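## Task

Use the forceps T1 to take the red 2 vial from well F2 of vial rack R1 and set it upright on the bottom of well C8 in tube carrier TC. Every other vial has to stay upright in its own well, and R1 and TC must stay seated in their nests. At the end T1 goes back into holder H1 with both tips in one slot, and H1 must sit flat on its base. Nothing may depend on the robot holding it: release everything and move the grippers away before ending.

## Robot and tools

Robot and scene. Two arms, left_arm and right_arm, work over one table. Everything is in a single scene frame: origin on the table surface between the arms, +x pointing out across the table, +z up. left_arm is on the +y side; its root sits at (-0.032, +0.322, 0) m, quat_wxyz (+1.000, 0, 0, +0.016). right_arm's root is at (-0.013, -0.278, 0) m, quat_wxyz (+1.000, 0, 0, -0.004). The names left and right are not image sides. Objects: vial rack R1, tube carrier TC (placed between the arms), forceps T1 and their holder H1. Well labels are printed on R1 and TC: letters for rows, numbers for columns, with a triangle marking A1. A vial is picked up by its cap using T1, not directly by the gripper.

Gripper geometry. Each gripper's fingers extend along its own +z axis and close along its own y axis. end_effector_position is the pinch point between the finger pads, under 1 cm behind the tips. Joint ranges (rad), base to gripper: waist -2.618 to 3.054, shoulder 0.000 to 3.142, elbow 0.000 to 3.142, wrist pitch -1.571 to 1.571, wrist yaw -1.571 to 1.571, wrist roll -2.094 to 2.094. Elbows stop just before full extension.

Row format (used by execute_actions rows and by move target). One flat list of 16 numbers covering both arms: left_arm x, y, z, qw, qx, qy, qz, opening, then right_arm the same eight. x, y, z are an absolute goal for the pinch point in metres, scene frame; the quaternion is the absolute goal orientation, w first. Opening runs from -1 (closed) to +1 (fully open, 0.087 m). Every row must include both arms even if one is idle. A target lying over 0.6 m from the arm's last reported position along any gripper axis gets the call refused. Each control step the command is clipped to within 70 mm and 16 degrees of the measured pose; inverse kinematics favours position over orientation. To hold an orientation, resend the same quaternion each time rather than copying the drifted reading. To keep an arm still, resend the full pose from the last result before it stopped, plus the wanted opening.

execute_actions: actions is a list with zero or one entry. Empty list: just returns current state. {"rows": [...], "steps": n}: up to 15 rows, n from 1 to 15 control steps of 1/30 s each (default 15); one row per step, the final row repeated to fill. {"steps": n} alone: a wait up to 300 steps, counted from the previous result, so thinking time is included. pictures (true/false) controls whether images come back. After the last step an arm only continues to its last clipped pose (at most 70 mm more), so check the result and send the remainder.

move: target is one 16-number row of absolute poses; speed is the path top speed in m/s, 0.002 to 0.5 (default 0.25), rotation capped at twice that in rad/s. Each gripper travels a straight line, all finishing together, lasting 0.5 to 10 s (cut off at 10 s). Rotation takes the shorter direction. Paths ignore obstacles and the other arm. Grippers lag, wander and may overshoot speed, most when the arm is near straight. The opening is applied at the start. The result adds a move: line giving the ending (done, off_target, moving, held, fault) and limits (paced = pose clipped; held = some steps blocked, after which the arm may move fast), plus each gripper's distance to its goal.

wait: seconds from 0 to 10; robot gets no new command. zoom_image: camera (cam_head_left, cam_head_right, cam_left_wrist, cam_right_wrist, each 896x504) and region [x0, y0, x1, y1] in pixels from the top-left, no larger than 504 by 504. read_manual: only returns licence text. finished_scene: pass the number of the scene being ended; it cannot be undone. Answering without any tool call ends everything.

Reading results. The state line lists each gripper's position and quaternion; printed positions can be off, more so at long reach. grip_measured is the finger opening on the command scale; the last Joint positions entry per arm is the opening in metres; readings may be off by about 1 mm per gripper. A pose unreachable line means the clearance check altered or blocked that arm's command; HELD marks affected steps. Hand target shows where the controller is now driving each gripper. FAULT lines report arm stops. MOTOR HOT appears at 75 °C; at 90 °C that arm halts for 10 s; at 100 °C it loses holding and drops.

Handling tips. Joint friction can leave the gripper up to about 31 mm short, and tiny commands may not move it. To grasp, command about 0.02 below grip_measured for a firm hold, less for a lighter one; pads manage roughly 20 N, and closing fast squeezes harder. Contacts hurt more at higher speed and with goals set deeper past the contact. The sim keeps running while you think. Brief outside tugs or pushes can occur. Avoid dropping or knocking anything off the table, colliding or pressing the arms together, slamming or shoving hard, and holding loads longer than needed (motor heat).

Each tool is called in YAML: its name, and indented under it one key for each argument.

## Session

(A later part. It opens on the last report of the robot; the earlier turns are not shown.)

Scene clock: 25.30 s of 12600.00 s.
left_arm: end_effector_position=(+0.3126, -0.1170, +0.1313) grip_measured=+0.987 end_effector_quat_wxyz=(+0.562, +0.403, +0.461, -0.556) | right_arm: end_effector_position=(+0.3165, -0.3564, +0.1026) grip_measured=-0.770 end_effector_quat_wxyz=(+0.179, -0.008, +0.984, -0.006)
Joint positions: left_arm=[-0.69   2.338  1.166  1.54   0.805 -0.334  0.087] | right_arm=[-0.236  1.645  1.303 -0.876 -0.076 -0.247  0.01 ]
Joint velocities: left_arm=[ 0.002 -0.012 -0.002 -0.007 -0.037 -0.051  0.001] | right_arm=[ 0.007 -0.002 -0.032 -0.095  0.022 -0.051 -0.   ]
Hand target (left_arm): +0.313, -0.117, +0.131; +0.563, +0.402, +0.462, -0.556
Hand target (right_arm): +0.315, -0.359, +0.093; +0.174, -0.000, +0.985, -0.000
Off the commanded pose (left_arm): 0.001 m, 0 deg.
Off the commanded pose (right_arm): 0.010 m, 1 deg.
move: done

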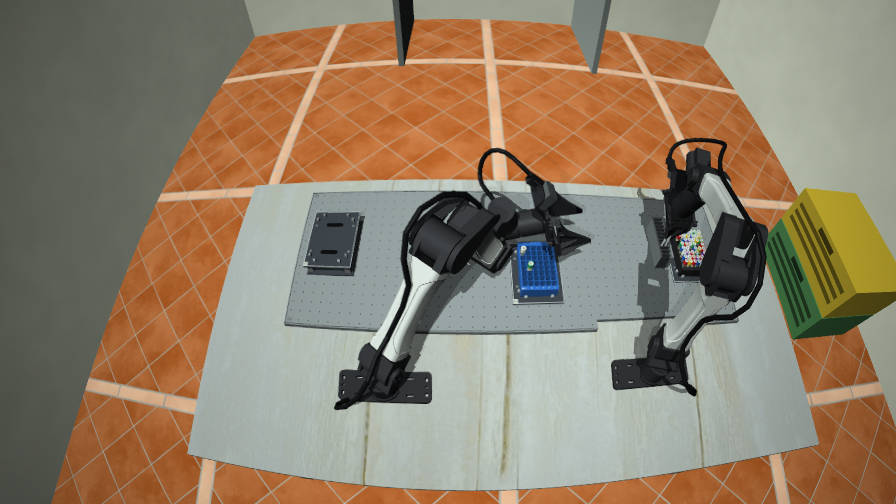

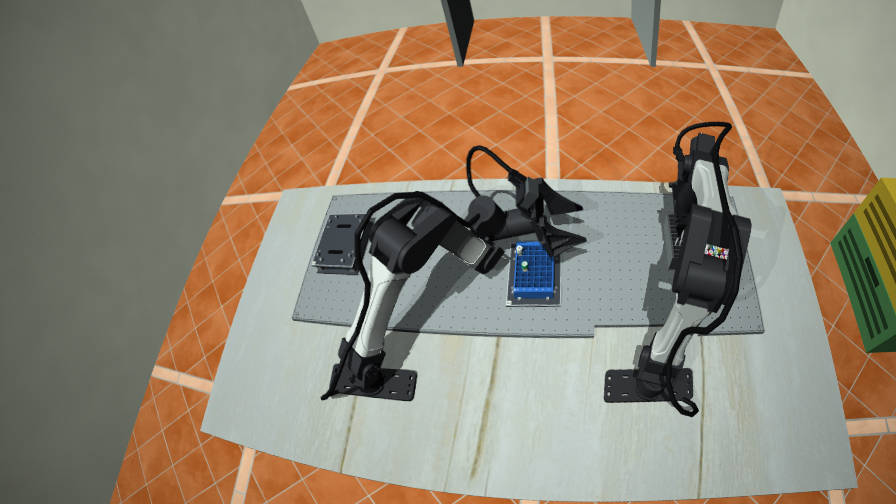

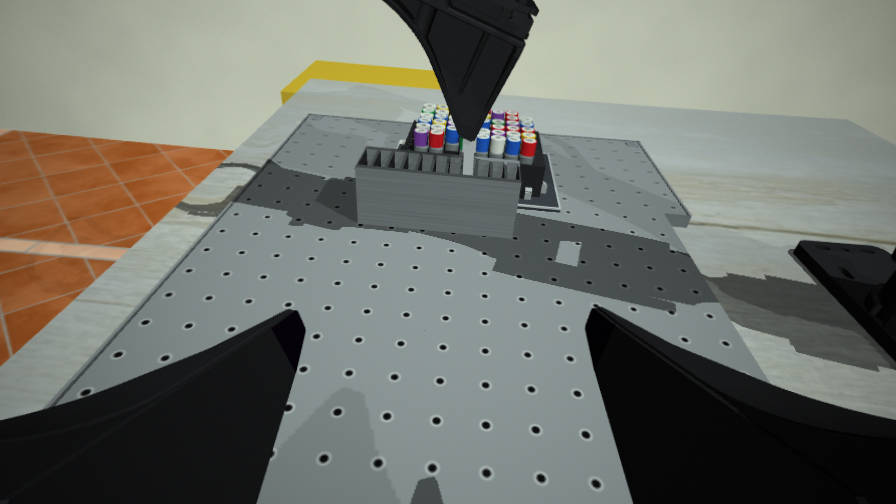

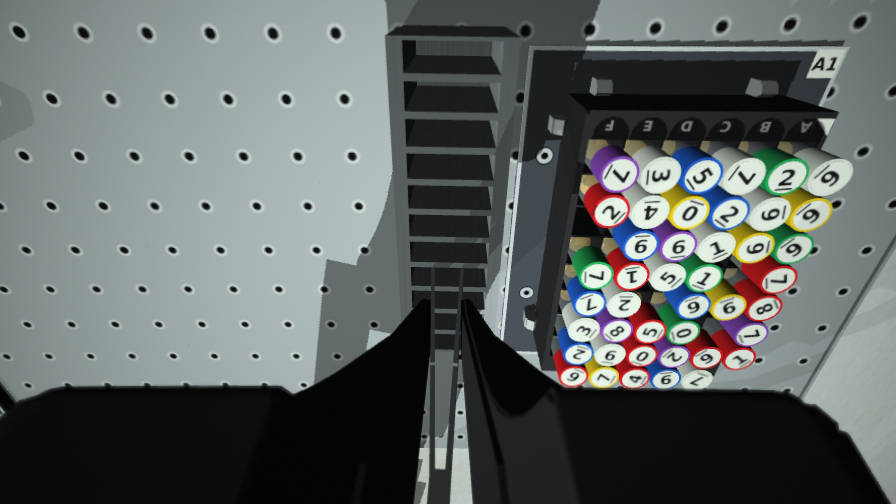

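move:
  target: [0.3131,-0.117,0.1314,0.563,0.402,0.462,-0.556,1,0.315,-0.357,0.195,0.174,0,0.985,0,-0.77]
  speed: 0.06

move:
  target: [0.3131,-0.117,0.1314,0.563,0.402,0.462,-0.556,1,0.345,-0.417,0.185,0.161,0.377,0.91,-0.067,-0.75]
  speed: 0.15

Scene clock: 28.63 s of 12600.00 s.
left_arm: end_effector_position=(+0.3126, -0.1170, +0.1313) grip_measured=+0.987 end_effector_quat_wxyz=(+0.562, +0.403, +0.461, -0.556) | right_arm: end_effector_position=(+0.3120, -0.3553, +0.1921) grip_measured=-0.770 end_effector_quat_wxyz=(+0.175, -0.007, +0.985, -0.005)
Joint positions: left_arm=[-0.69   2.338  1.166  1.54   0.805 -0.334  0.087] | right_arm=[-0.236  1.663  1.681 -1.246 -0.076 -0.245  0.01 ]
Joint velocities: left_arm=[ 0.002  0.007  0.002  0.022 -0.022 -0.007 -0.   ] | right_arm=[ 0.002 -0.007 -0.002 -0.022 -0.051 -0.022 -0.001]
Hand target (left_arm): +0.313, -0.117, +0.131; +0.563, +0.402, +0.462, -0.556
Hand target (right_arm): +0.314, -0.357, +0.195; +0.174, -0.000, +0.985, -0.000
Off the commanded pose (left_arm): 0.001 m, 0 deg.
Off the commanded pose (right_arm): 0.005 m, 1 deg.
move: done

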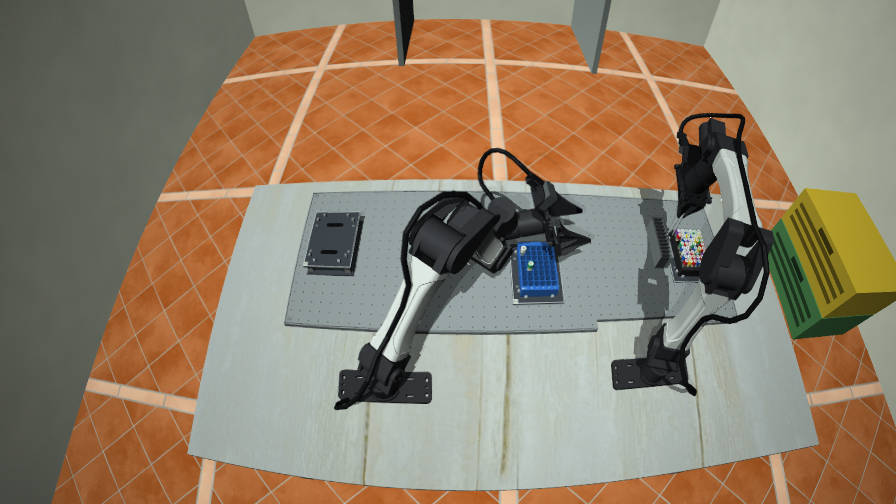

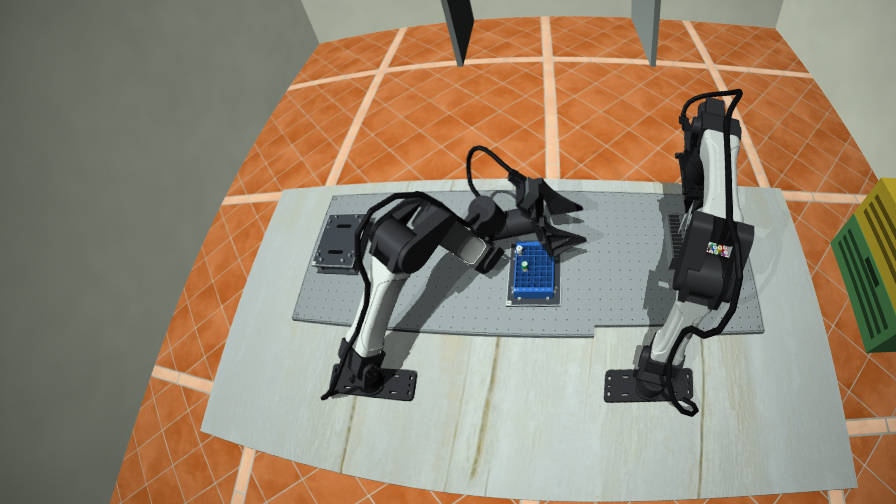

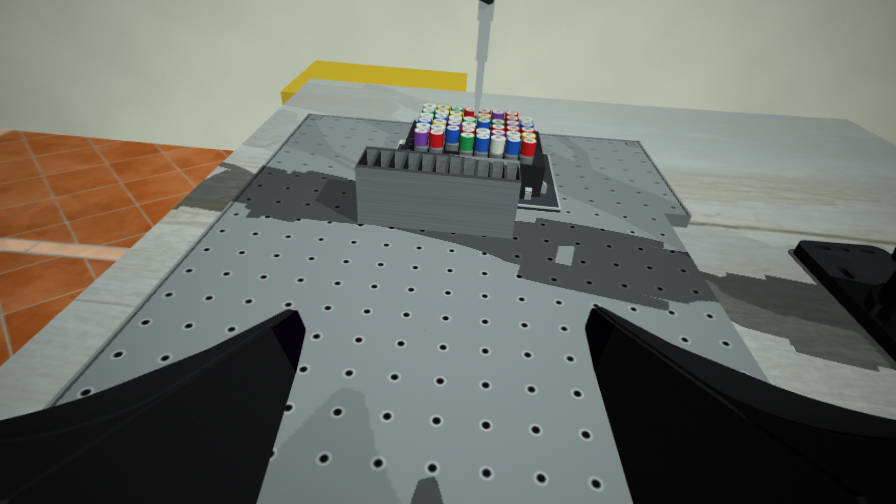

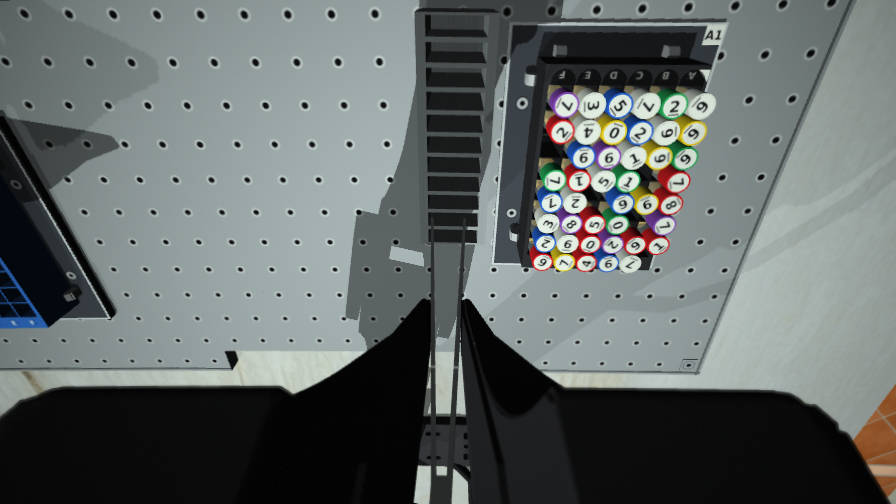

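Scene clock: 31.73 s of 12600.00 s.
left_arm: end_effector_position=(+0.3126, -0.1170, +0.1313) grip_measured=+0.987 end_effector_quat_wxyz=(+0.562, +0.403, +0.461, -0.556) | right_arm: end_effector_position=(+0.3451, -0.4105, +0.1831) grip_measured=-0.750 end_effector_quat_wxyz=(+0.160, +0.366, +0.914, -0.062)
Joint positions: left_arm=[-0.69   2.338  1.166  1.54   0.805 -0.334  0.087] | right_arm=[-0.327  1.865  1.892 -1.279  0.138  0.406  0.011]
Joint velocities: left_arm=[ 0.007  0.007 -0.002 -0.066  0.007 -0.007 -0.   ] | right_arm=[-0.007 -0.002  0.002 -0.007  0.007  0.051 -0.   ]
Hand target (left_arm): +0.313, -0.117, +0.131; +0.563, +0.402, +0.462, -0.556
Hand target (right_arm): +0.345, -0.417, +0.185; +0.160, +0.376, +0.910, -0.068
Off the commanded pose (left_arm): 0.001 m, 0 deg.
Off the commanded pose (right_arm): 0.007 m, 1 deg.
move: done

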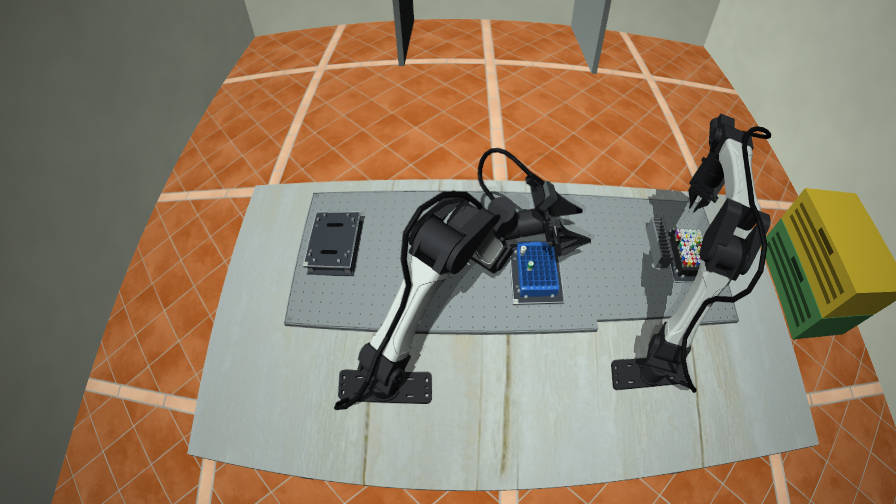

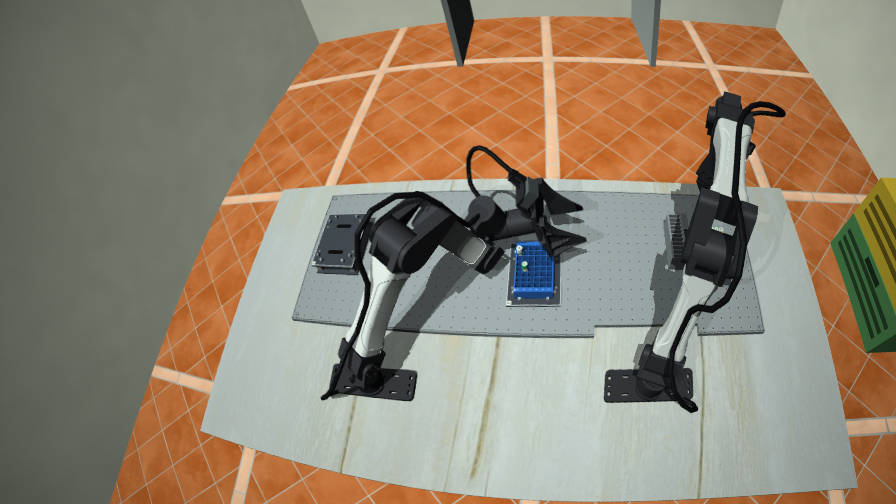

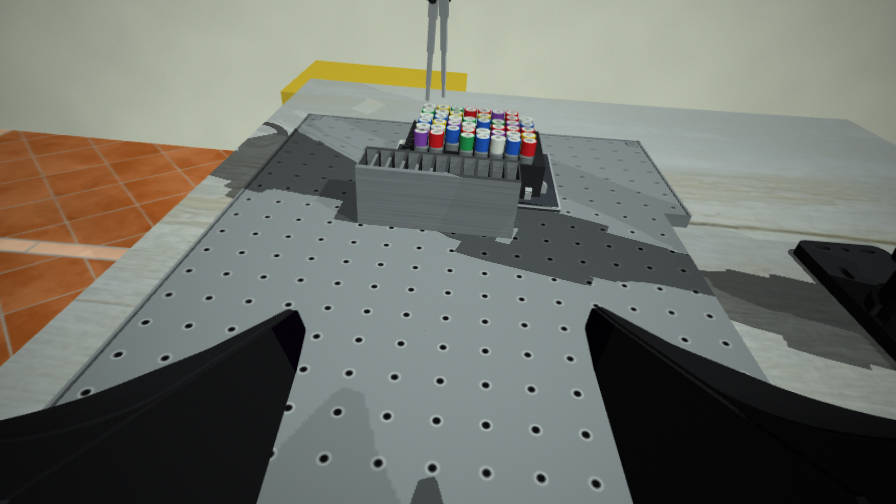

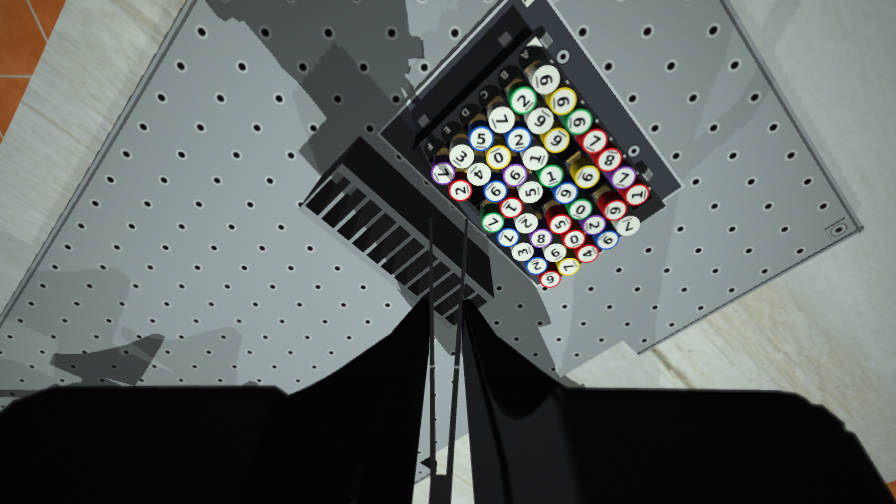

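move:
  target: [0.3131,-0.117,0.1314,0.563,0.402,0.462,-0.556,1,0.343,-0.423,0.158,0.161,0.377,0.91,-0.067,-0.75]
  speed: 0.03

zoom_image:
  camera: "cam_left_wrist"
  region: [380, 70, 500, 170]

Scene clock: 94.87 s of 12600.00 s.
left_arm: end_effector_position=(+0.3126, -0.1170, +0.1313) grip_measured=+0.987 end_effector_quat_wxyz=(+0.562, +0.403, +0.461, -0.556) | right_arm: end_effector_position=(+0.3451, -0.4184, +0.1584) grip_measured=-0.750 end_effector_quat_wxyz=(+0.155, +0.375, +0.912, -0.064)
Joint positions: left_arm=[-0.69   2.338  1.166  1.54   0.805 -0.334  0.087] | right_arm=[-0.346  1.865  1.794 -1.191  0.139  0.406  0.011]
Joint velocities: left_arm=[-0.007 -0.007  0.012 -0.022 -0.037  0.051 -0.001] | right_arm=[-0.007 -0.017 -0.007 -0.11  -0.007 -0.022 -0.001]
Hand target (left_arm): +0.313, -0.117, +0.131; +0.563, +0.402, +0.462, -0.556
Hand target (right_arm): +0.343, -0.423, +0.158; +0.160, +0.377, +0.910, -0.067
Off the commanded pose (left_arm): 0.001 m, 0 deg.
Off the commanded pose (right_arm): 0.005 m, 1 deg.
After step 90, 58.80 s passed at rest.
move: done

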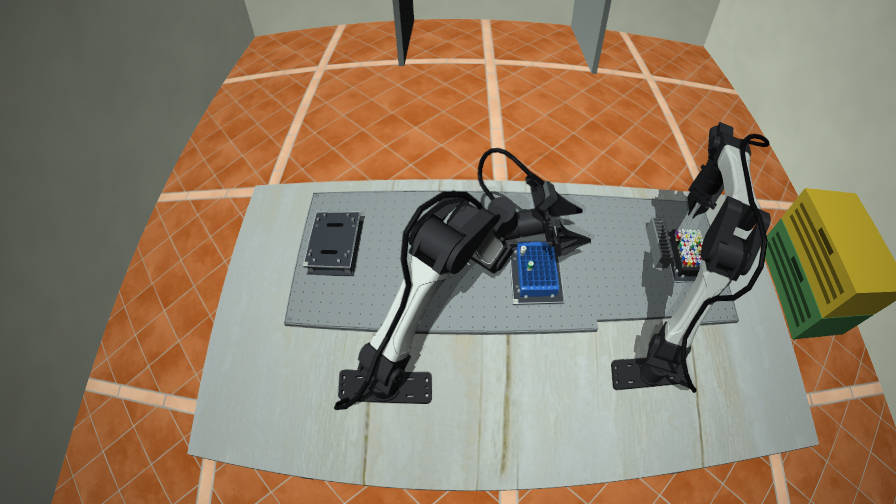

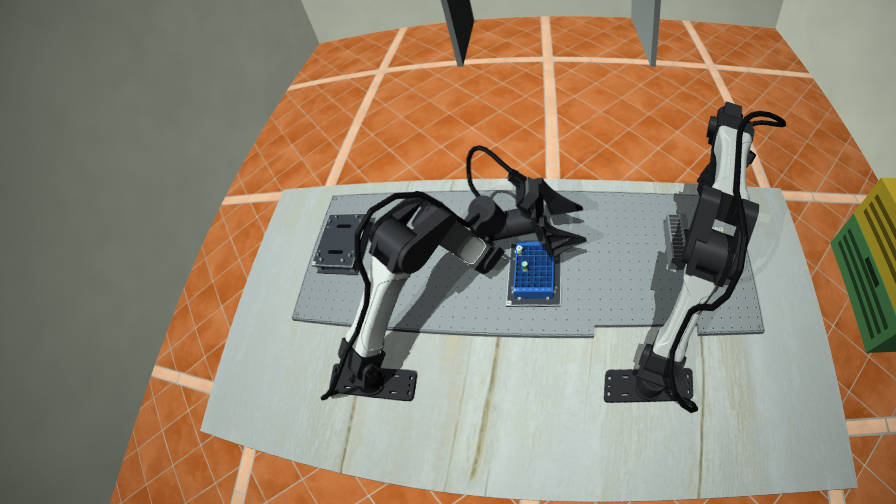

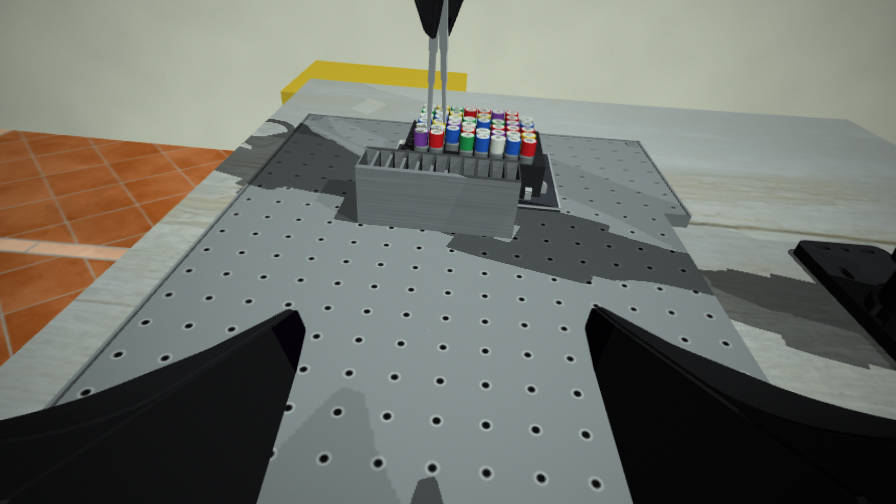

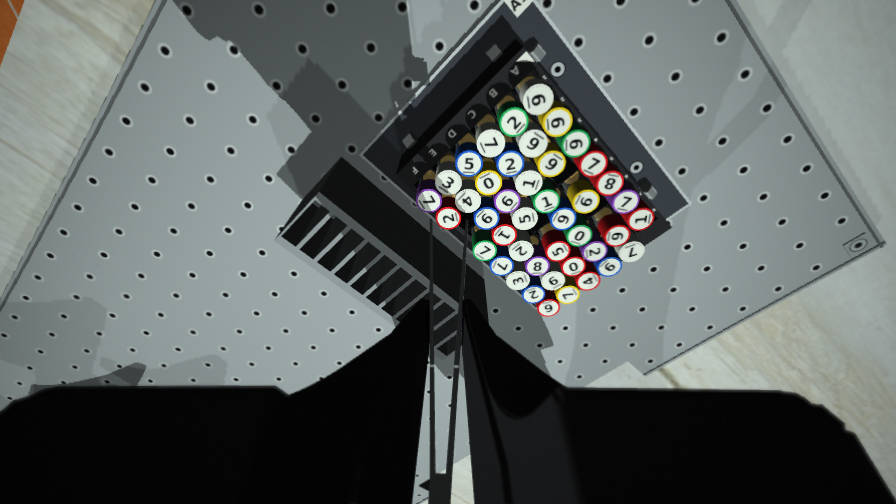

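Region (380, 70, 500, 170) of cam_left_wrist's 896x504 image, scaled by 4.200, with more detail than that image has.

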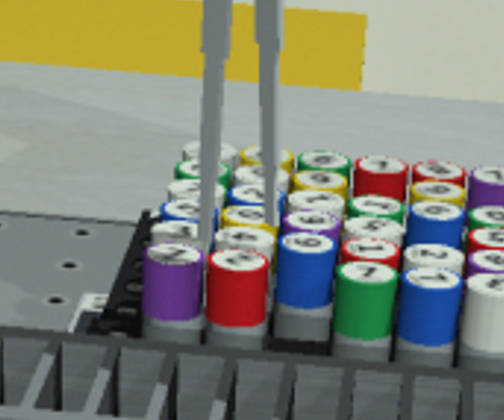

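move:
  target: [0.3131,-0.117,0.1314,0.563,0.402,0.462,-0.556,1,0.342,-0.422,0.144,0.161,0.377,0.91,-0.067,-0.755]
  speed: 0.015

zoom_image:
  camera: "cam_left_wrist"
  region: [380, 70, 500, 170]

zoom_image:
  camera: "cam_right_wrist"
  region: [390, 170, 510, 270]

Scene clock: 97.20 s of 12600.00 s.
left_arm: end_effector_position=(+0.3126, -0.1170, +0.1313) grip_measured=+0.987 end_effector_quat_wxyz=(+0.562, +0.403, +0.461, -0.556) | right_arm: end_effector_position=(+0.3440, -0.4180, +0.1396) grip_measured=-0.755 end_effector_quat_wxyz=(+0.148, +0.375, +0.913, -0.065)
Joint positions: left_arm=[-0.69   2.338  1.166  1.54   0.805 -0.334  0.087] | right_arm=[-0.346  1.865  1.72  -1.132  0.139  0.406  0.011]
Joint velocities: left_arm=[-0.017 -0.002  0.012 -0.037 -0.037  0.022 -0.   ] | right_arm=[-0.002 -0.002 -0.022 -0.051  0.022 -0.051  0.001]
Hand target (left_arm): +0.313, -0.117, +0.131; +0.563, +0.402, +0.462, -0.556
Hand target (right_arm): +0.342, -0.422, +0.144; +0.161, +0.377, +0.910, -0.067
Off the commanded pose (left_arm): 0.001 m, 0 deg.
Off the commanded pose (right_arm): 0.006 m, 2 deg.
move: done

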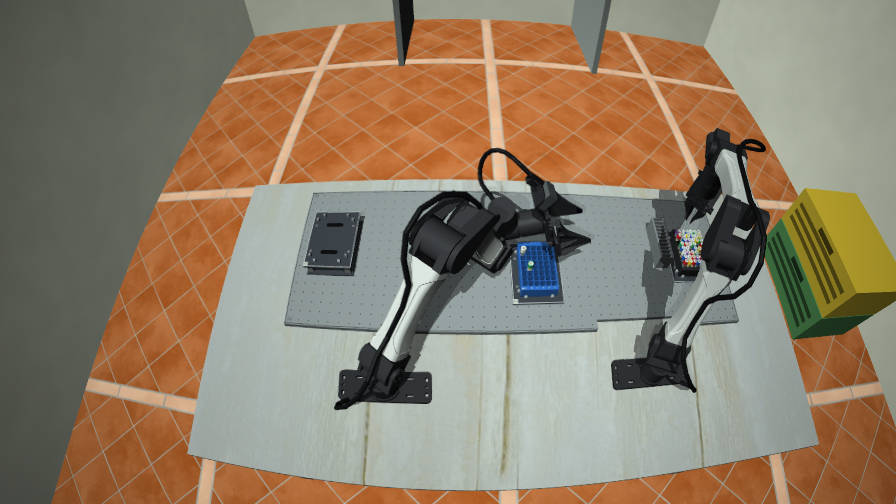

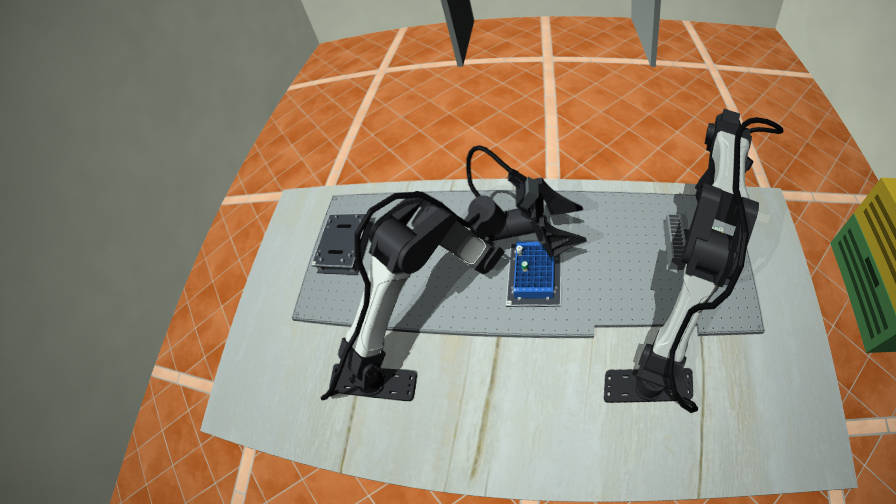

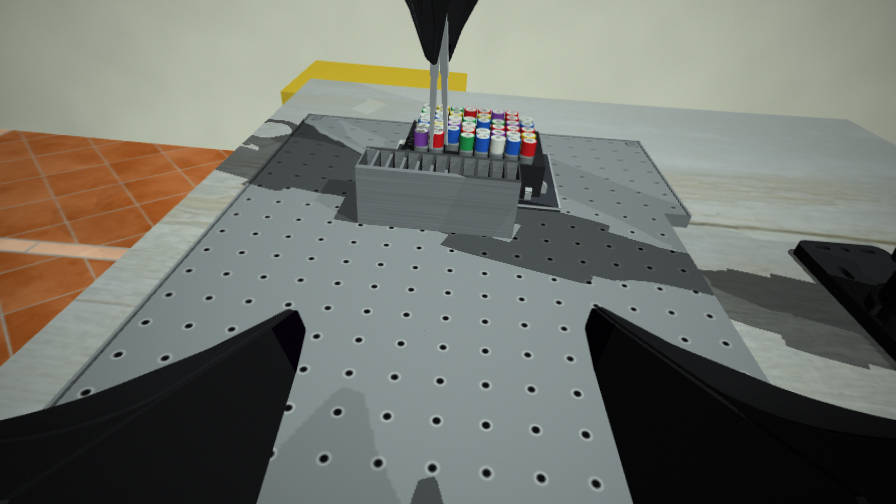

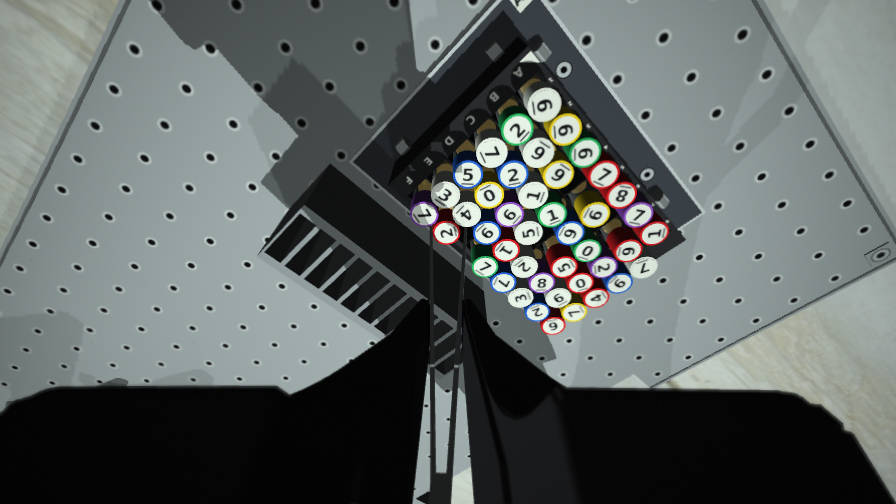

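Region (380, 70, 500, 170) of cam_left_wrist's 896x504 image, scaled by 4.200, with more detail than that image has.

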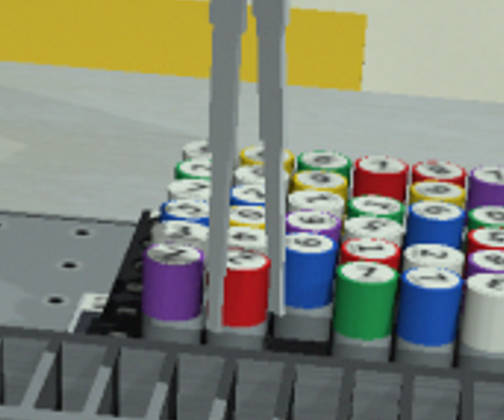

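Region (390, 170, 510, 270) of cam_right_wrist's 896x504 image, scaled by 4.200, with more detail than that image has.

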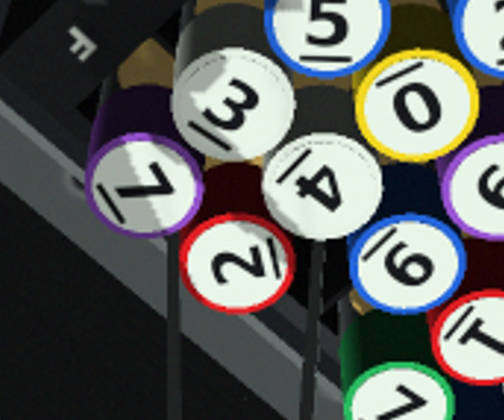

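move:
  target: [0.3131,-0.117,0.1314,0.563,0.402,0.462,-0.556,1,0.344,-0.422,0.144,0.161,0.377,0.91,-0.067,-0.755]
  speed: 0.01

move:
  target: [0.3131,-0.117,0.1314,0.563,0.402,0.462,-0.556,1,0.344,-0.422,0.144,0.161,0.377,0.91,-0.067,-0.815]
  speed: 0.01

zoom_image:
  camera: "cam_left_wrist"
  region: [380, 70, 500, 170]

Scene clock: 100.17 s of 12600.00 s.
left_arm: end_effector_position=(+0.3126, -0.1170, +0.1313) grip_measured=+0.987 end_effector_quat_wxyz=(+0.562, +0.403, +0.461, -0.556) | right_arm: end_effector_position=(+0.3446, -0.4182, +0.1397) grip_measured=-0.755 end_effector_quat_wxyz=(+0.149, +0.375, +0.913, -0.065)
Joint positions: left_arm=[-0.69   2.338  1.166  1.54   0.805 -0.334  0.087] | right_arm=[-0.346  1.865  1.72  -1.13   0.139  0.406  0.011]
Joint velocities: left_arm=[ 0.007 -0.002 -0.022 -0.022 -0.022  0.022 -0.001] | right_arm=[ 0.007  0.017 -0.007  0.125  0.007  0.066  0.001]
Hand target (left_arm): +0.313, -0.117, +0.131; +0.563, +0.402, +0.462, -0.556
Hand target (right_arm): +0.344, -0.422, +0.144; +0.161, +0.377, +0.910, -0.067
Off the commanded pose (left_arm): 0.001 m, 0 deg.
Off the commanded pose (right_arm): 0.006 m, 1 deg.
move: done

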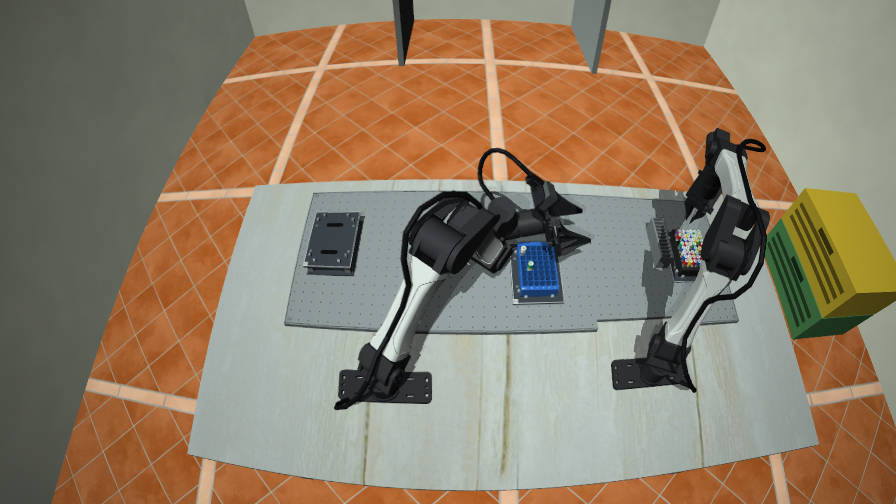

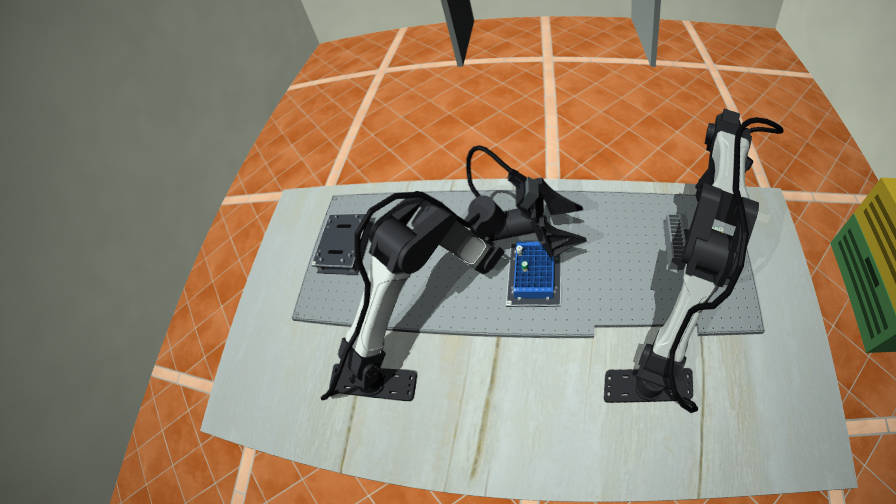

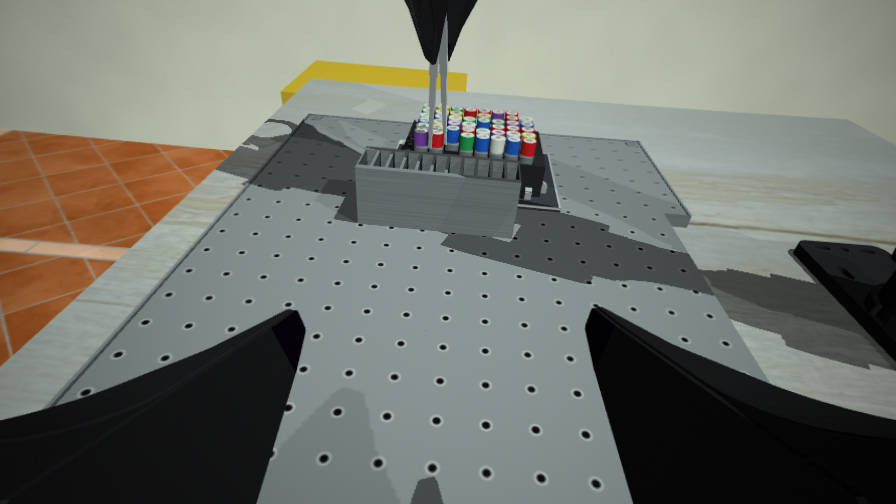

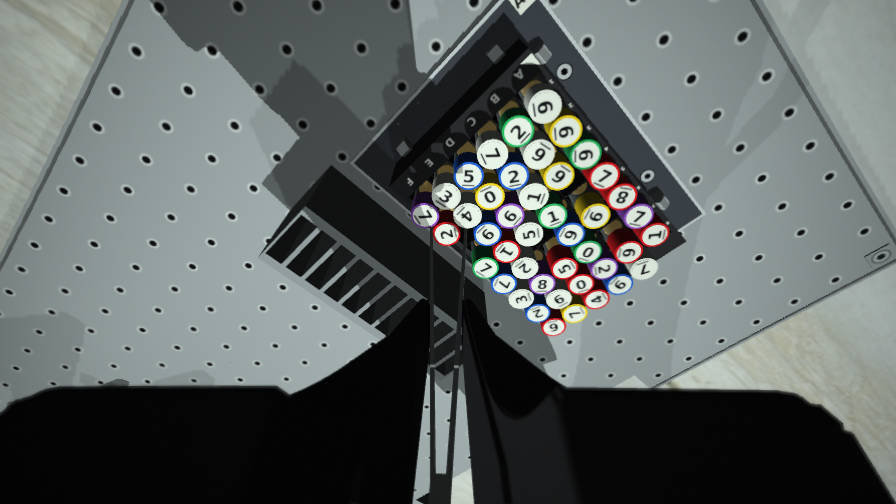

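Scene clock: 101.67 s of 12600.00 s.
left_arm: end_effector_position=(+0.3126, -0.1170, +0.1313) grip_measured=+0.987 end_effector_quat_wxyz=(+0.562, +0.403, +0.461, -0.556) | right_arm: end_effector_position=(+0.3446, -0.4182, +0.1397) grip_measured=-0.811 end_effector_quat_wxyz=(+0.149, +0.375, +0.913, -0.065)
Joint positions: left_arm=[-0.69   2.338  1.166  1.54   0.805 -0.334  0.087] | right_arm=[-0.346  1.865  1.72  -1.13   0.139  0.406  0.008]
Joint velocities: left_arm=[-0.007 -0.002  0.002  0.037  0.007 -0.066  0.   ] | right_arm=[-0.002 -0.002 -0.022 -0.051 -0.022 -0.051 -0.001]
Hand target (left_arm): +0.313, -0.117, +0.131; +0.563, +0.402, +0.462, -0.556
Hand target (right_arm): +0.344, -0.422, +0.144; +0.161, +0.377, +0.910, -0.067
Off the commanded pose (left_arm): 0.001 m, 0 deg.
Off the commanded pose (right_arm): 0.006 m, 1 deg.
move: done

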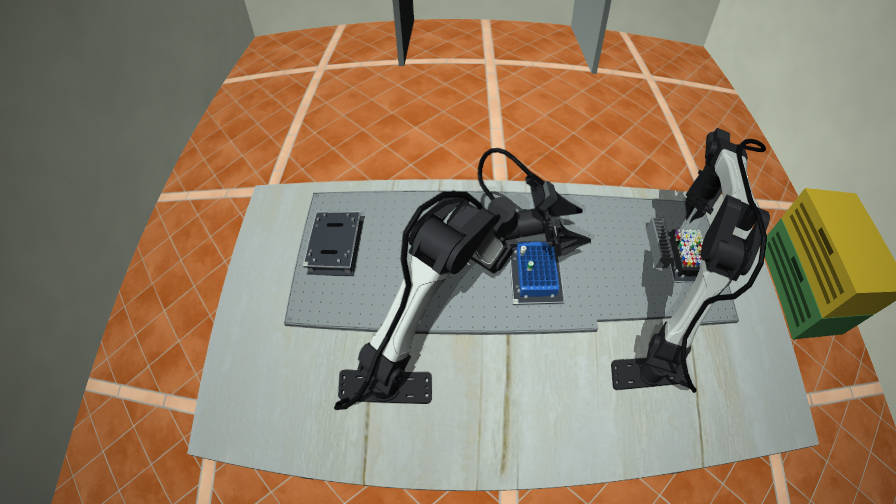

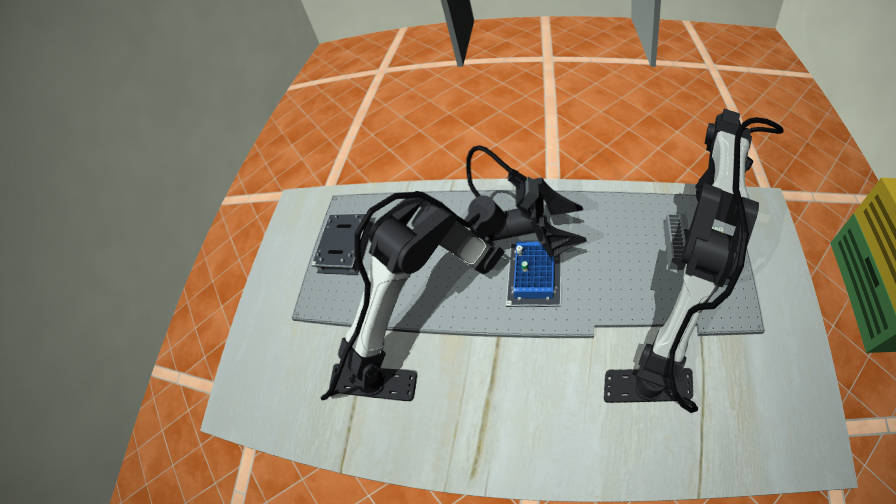

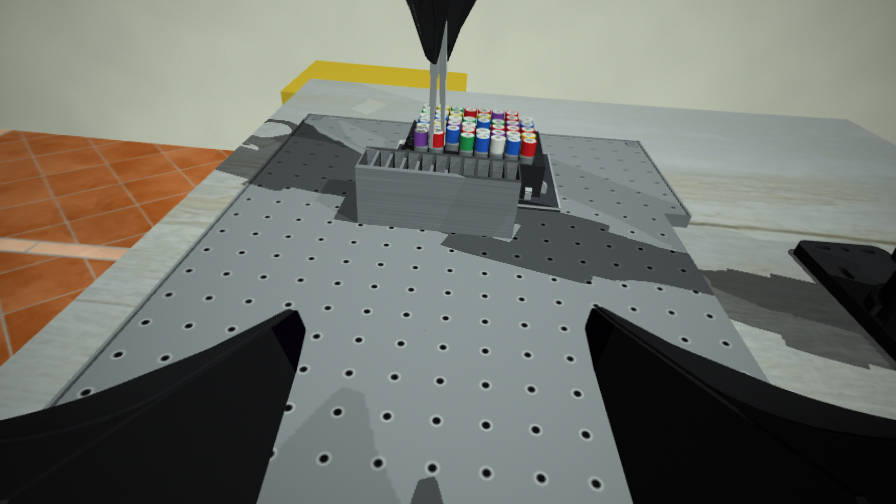

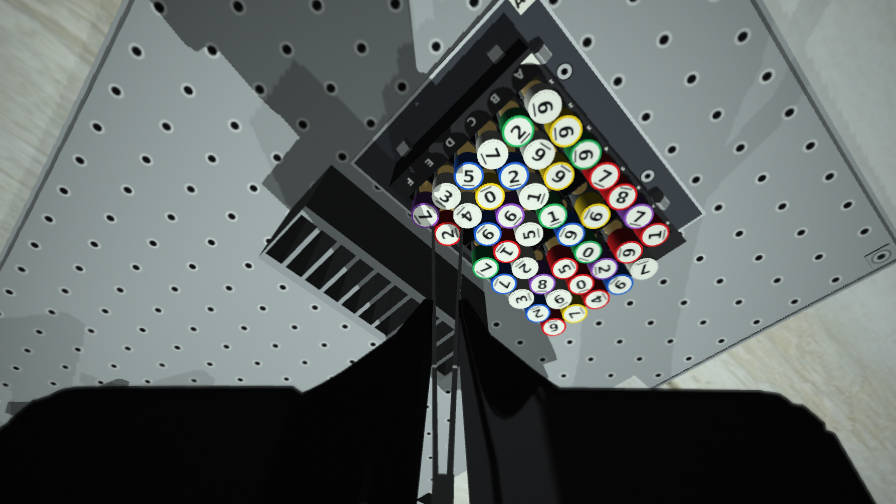

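Region (380, 70, 500, 170) of cam_left_wrist's 896x504 image, scaled by 4.200, with more detail than that image has.

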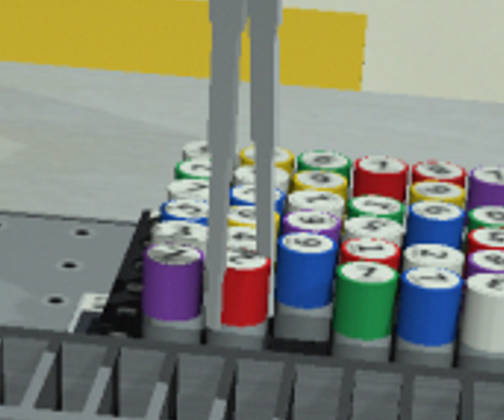

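Use the measured tilt (w≈0.15) as upright.

move:
  target: [0.3131,-0.117,0.1314,0.563,0.402,0.462,-0.556,1,0.345,-0.419,0.215,0.152,0.375,0.912,-0.064,-0.825]
  speed: 0.03

Scene clock: 105.23 s of 12600.00 s.
left_arm: end_effector_position=(+0.3126, -0.1170, +0.1313) grip_measured=+0.987 end_effector_quat_wxyz=(+0.562, +0.403, +0.461, -0.556) | right_arm: end_effector_position=(+0.3429, -0.4176, +0.2130) grip_measured=-0.820 end_effector_quat_wxyz=(+0.154, +0.375, +0.912, -0.064)
Joint positions: left_arm=[-0.69   2.338  1.166  1.54   0.805 -0.334  0.087] | right_arm=[-0.346  1.931  2.109 -1.444  0.139  0.406  0.008]
Joint velocities: left_arm=[ 0.007  0.012  0.007 -0.051 -0.11   0.007 -0.   ] | right_arm=[-0.017  0.002  0.012 -0.051  0.051  0.022 -0.001]
Hand target (left_arm): +0.313, -0.117, +0.131; +0.563, +0.402, +0.462, -0.556
Hand target (right_arm): +0.344, -0.419, +0.215; +0.153, +0.375, +0.912, -0.064
Off the commanded pose (left_arm): 0.001 m, 0 deg.
Off the commanded pose (right_arm): 0.003 m, 0 deg.
move: done

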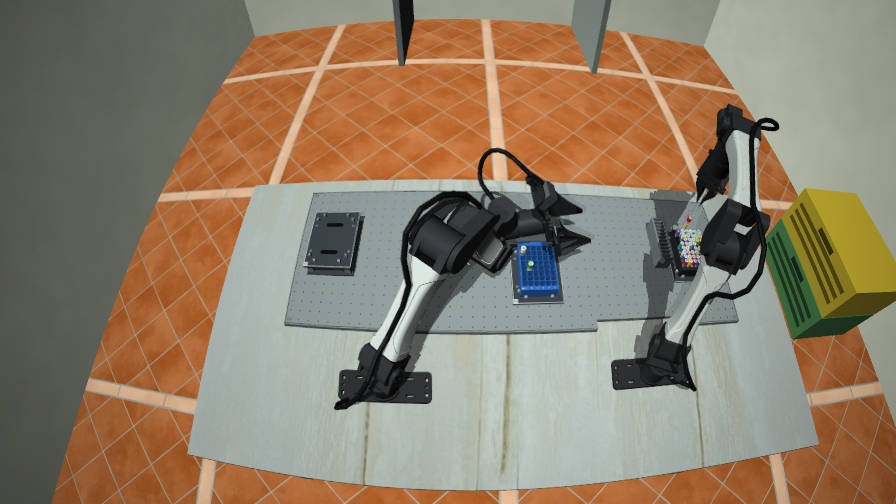

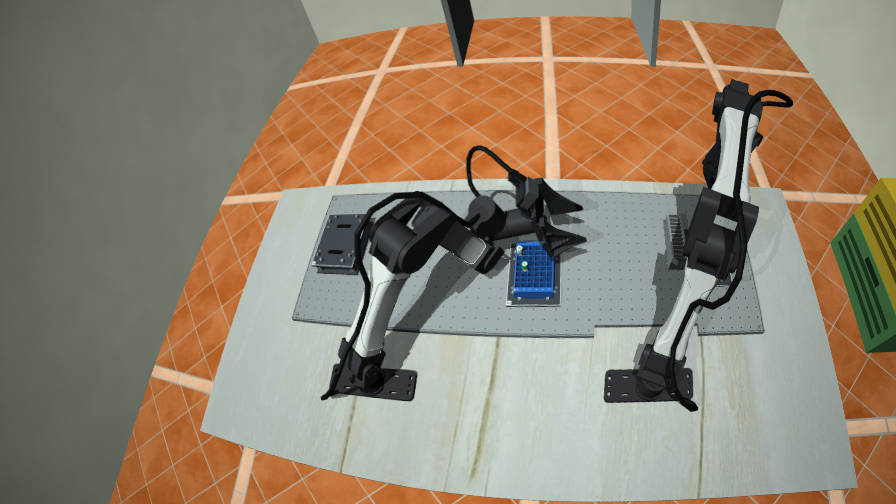

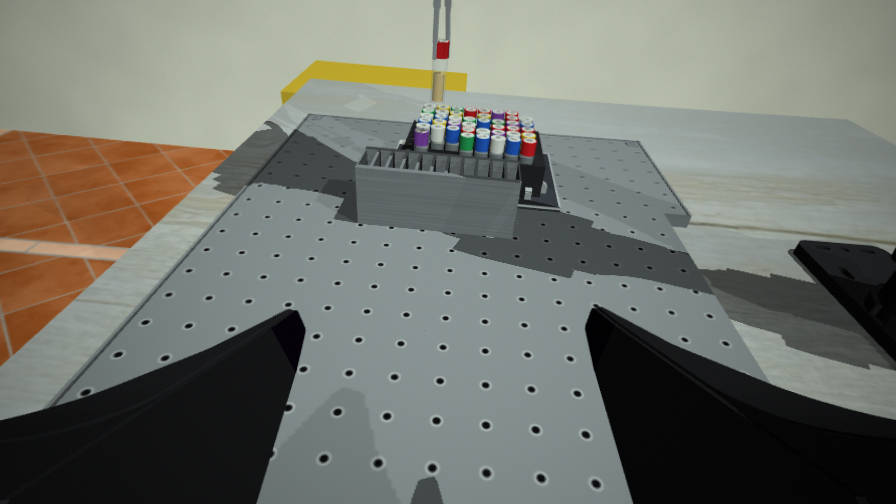

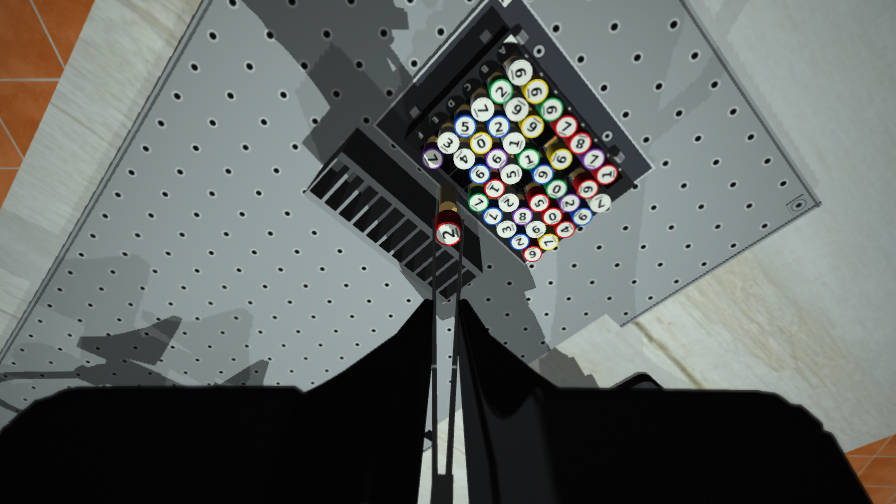

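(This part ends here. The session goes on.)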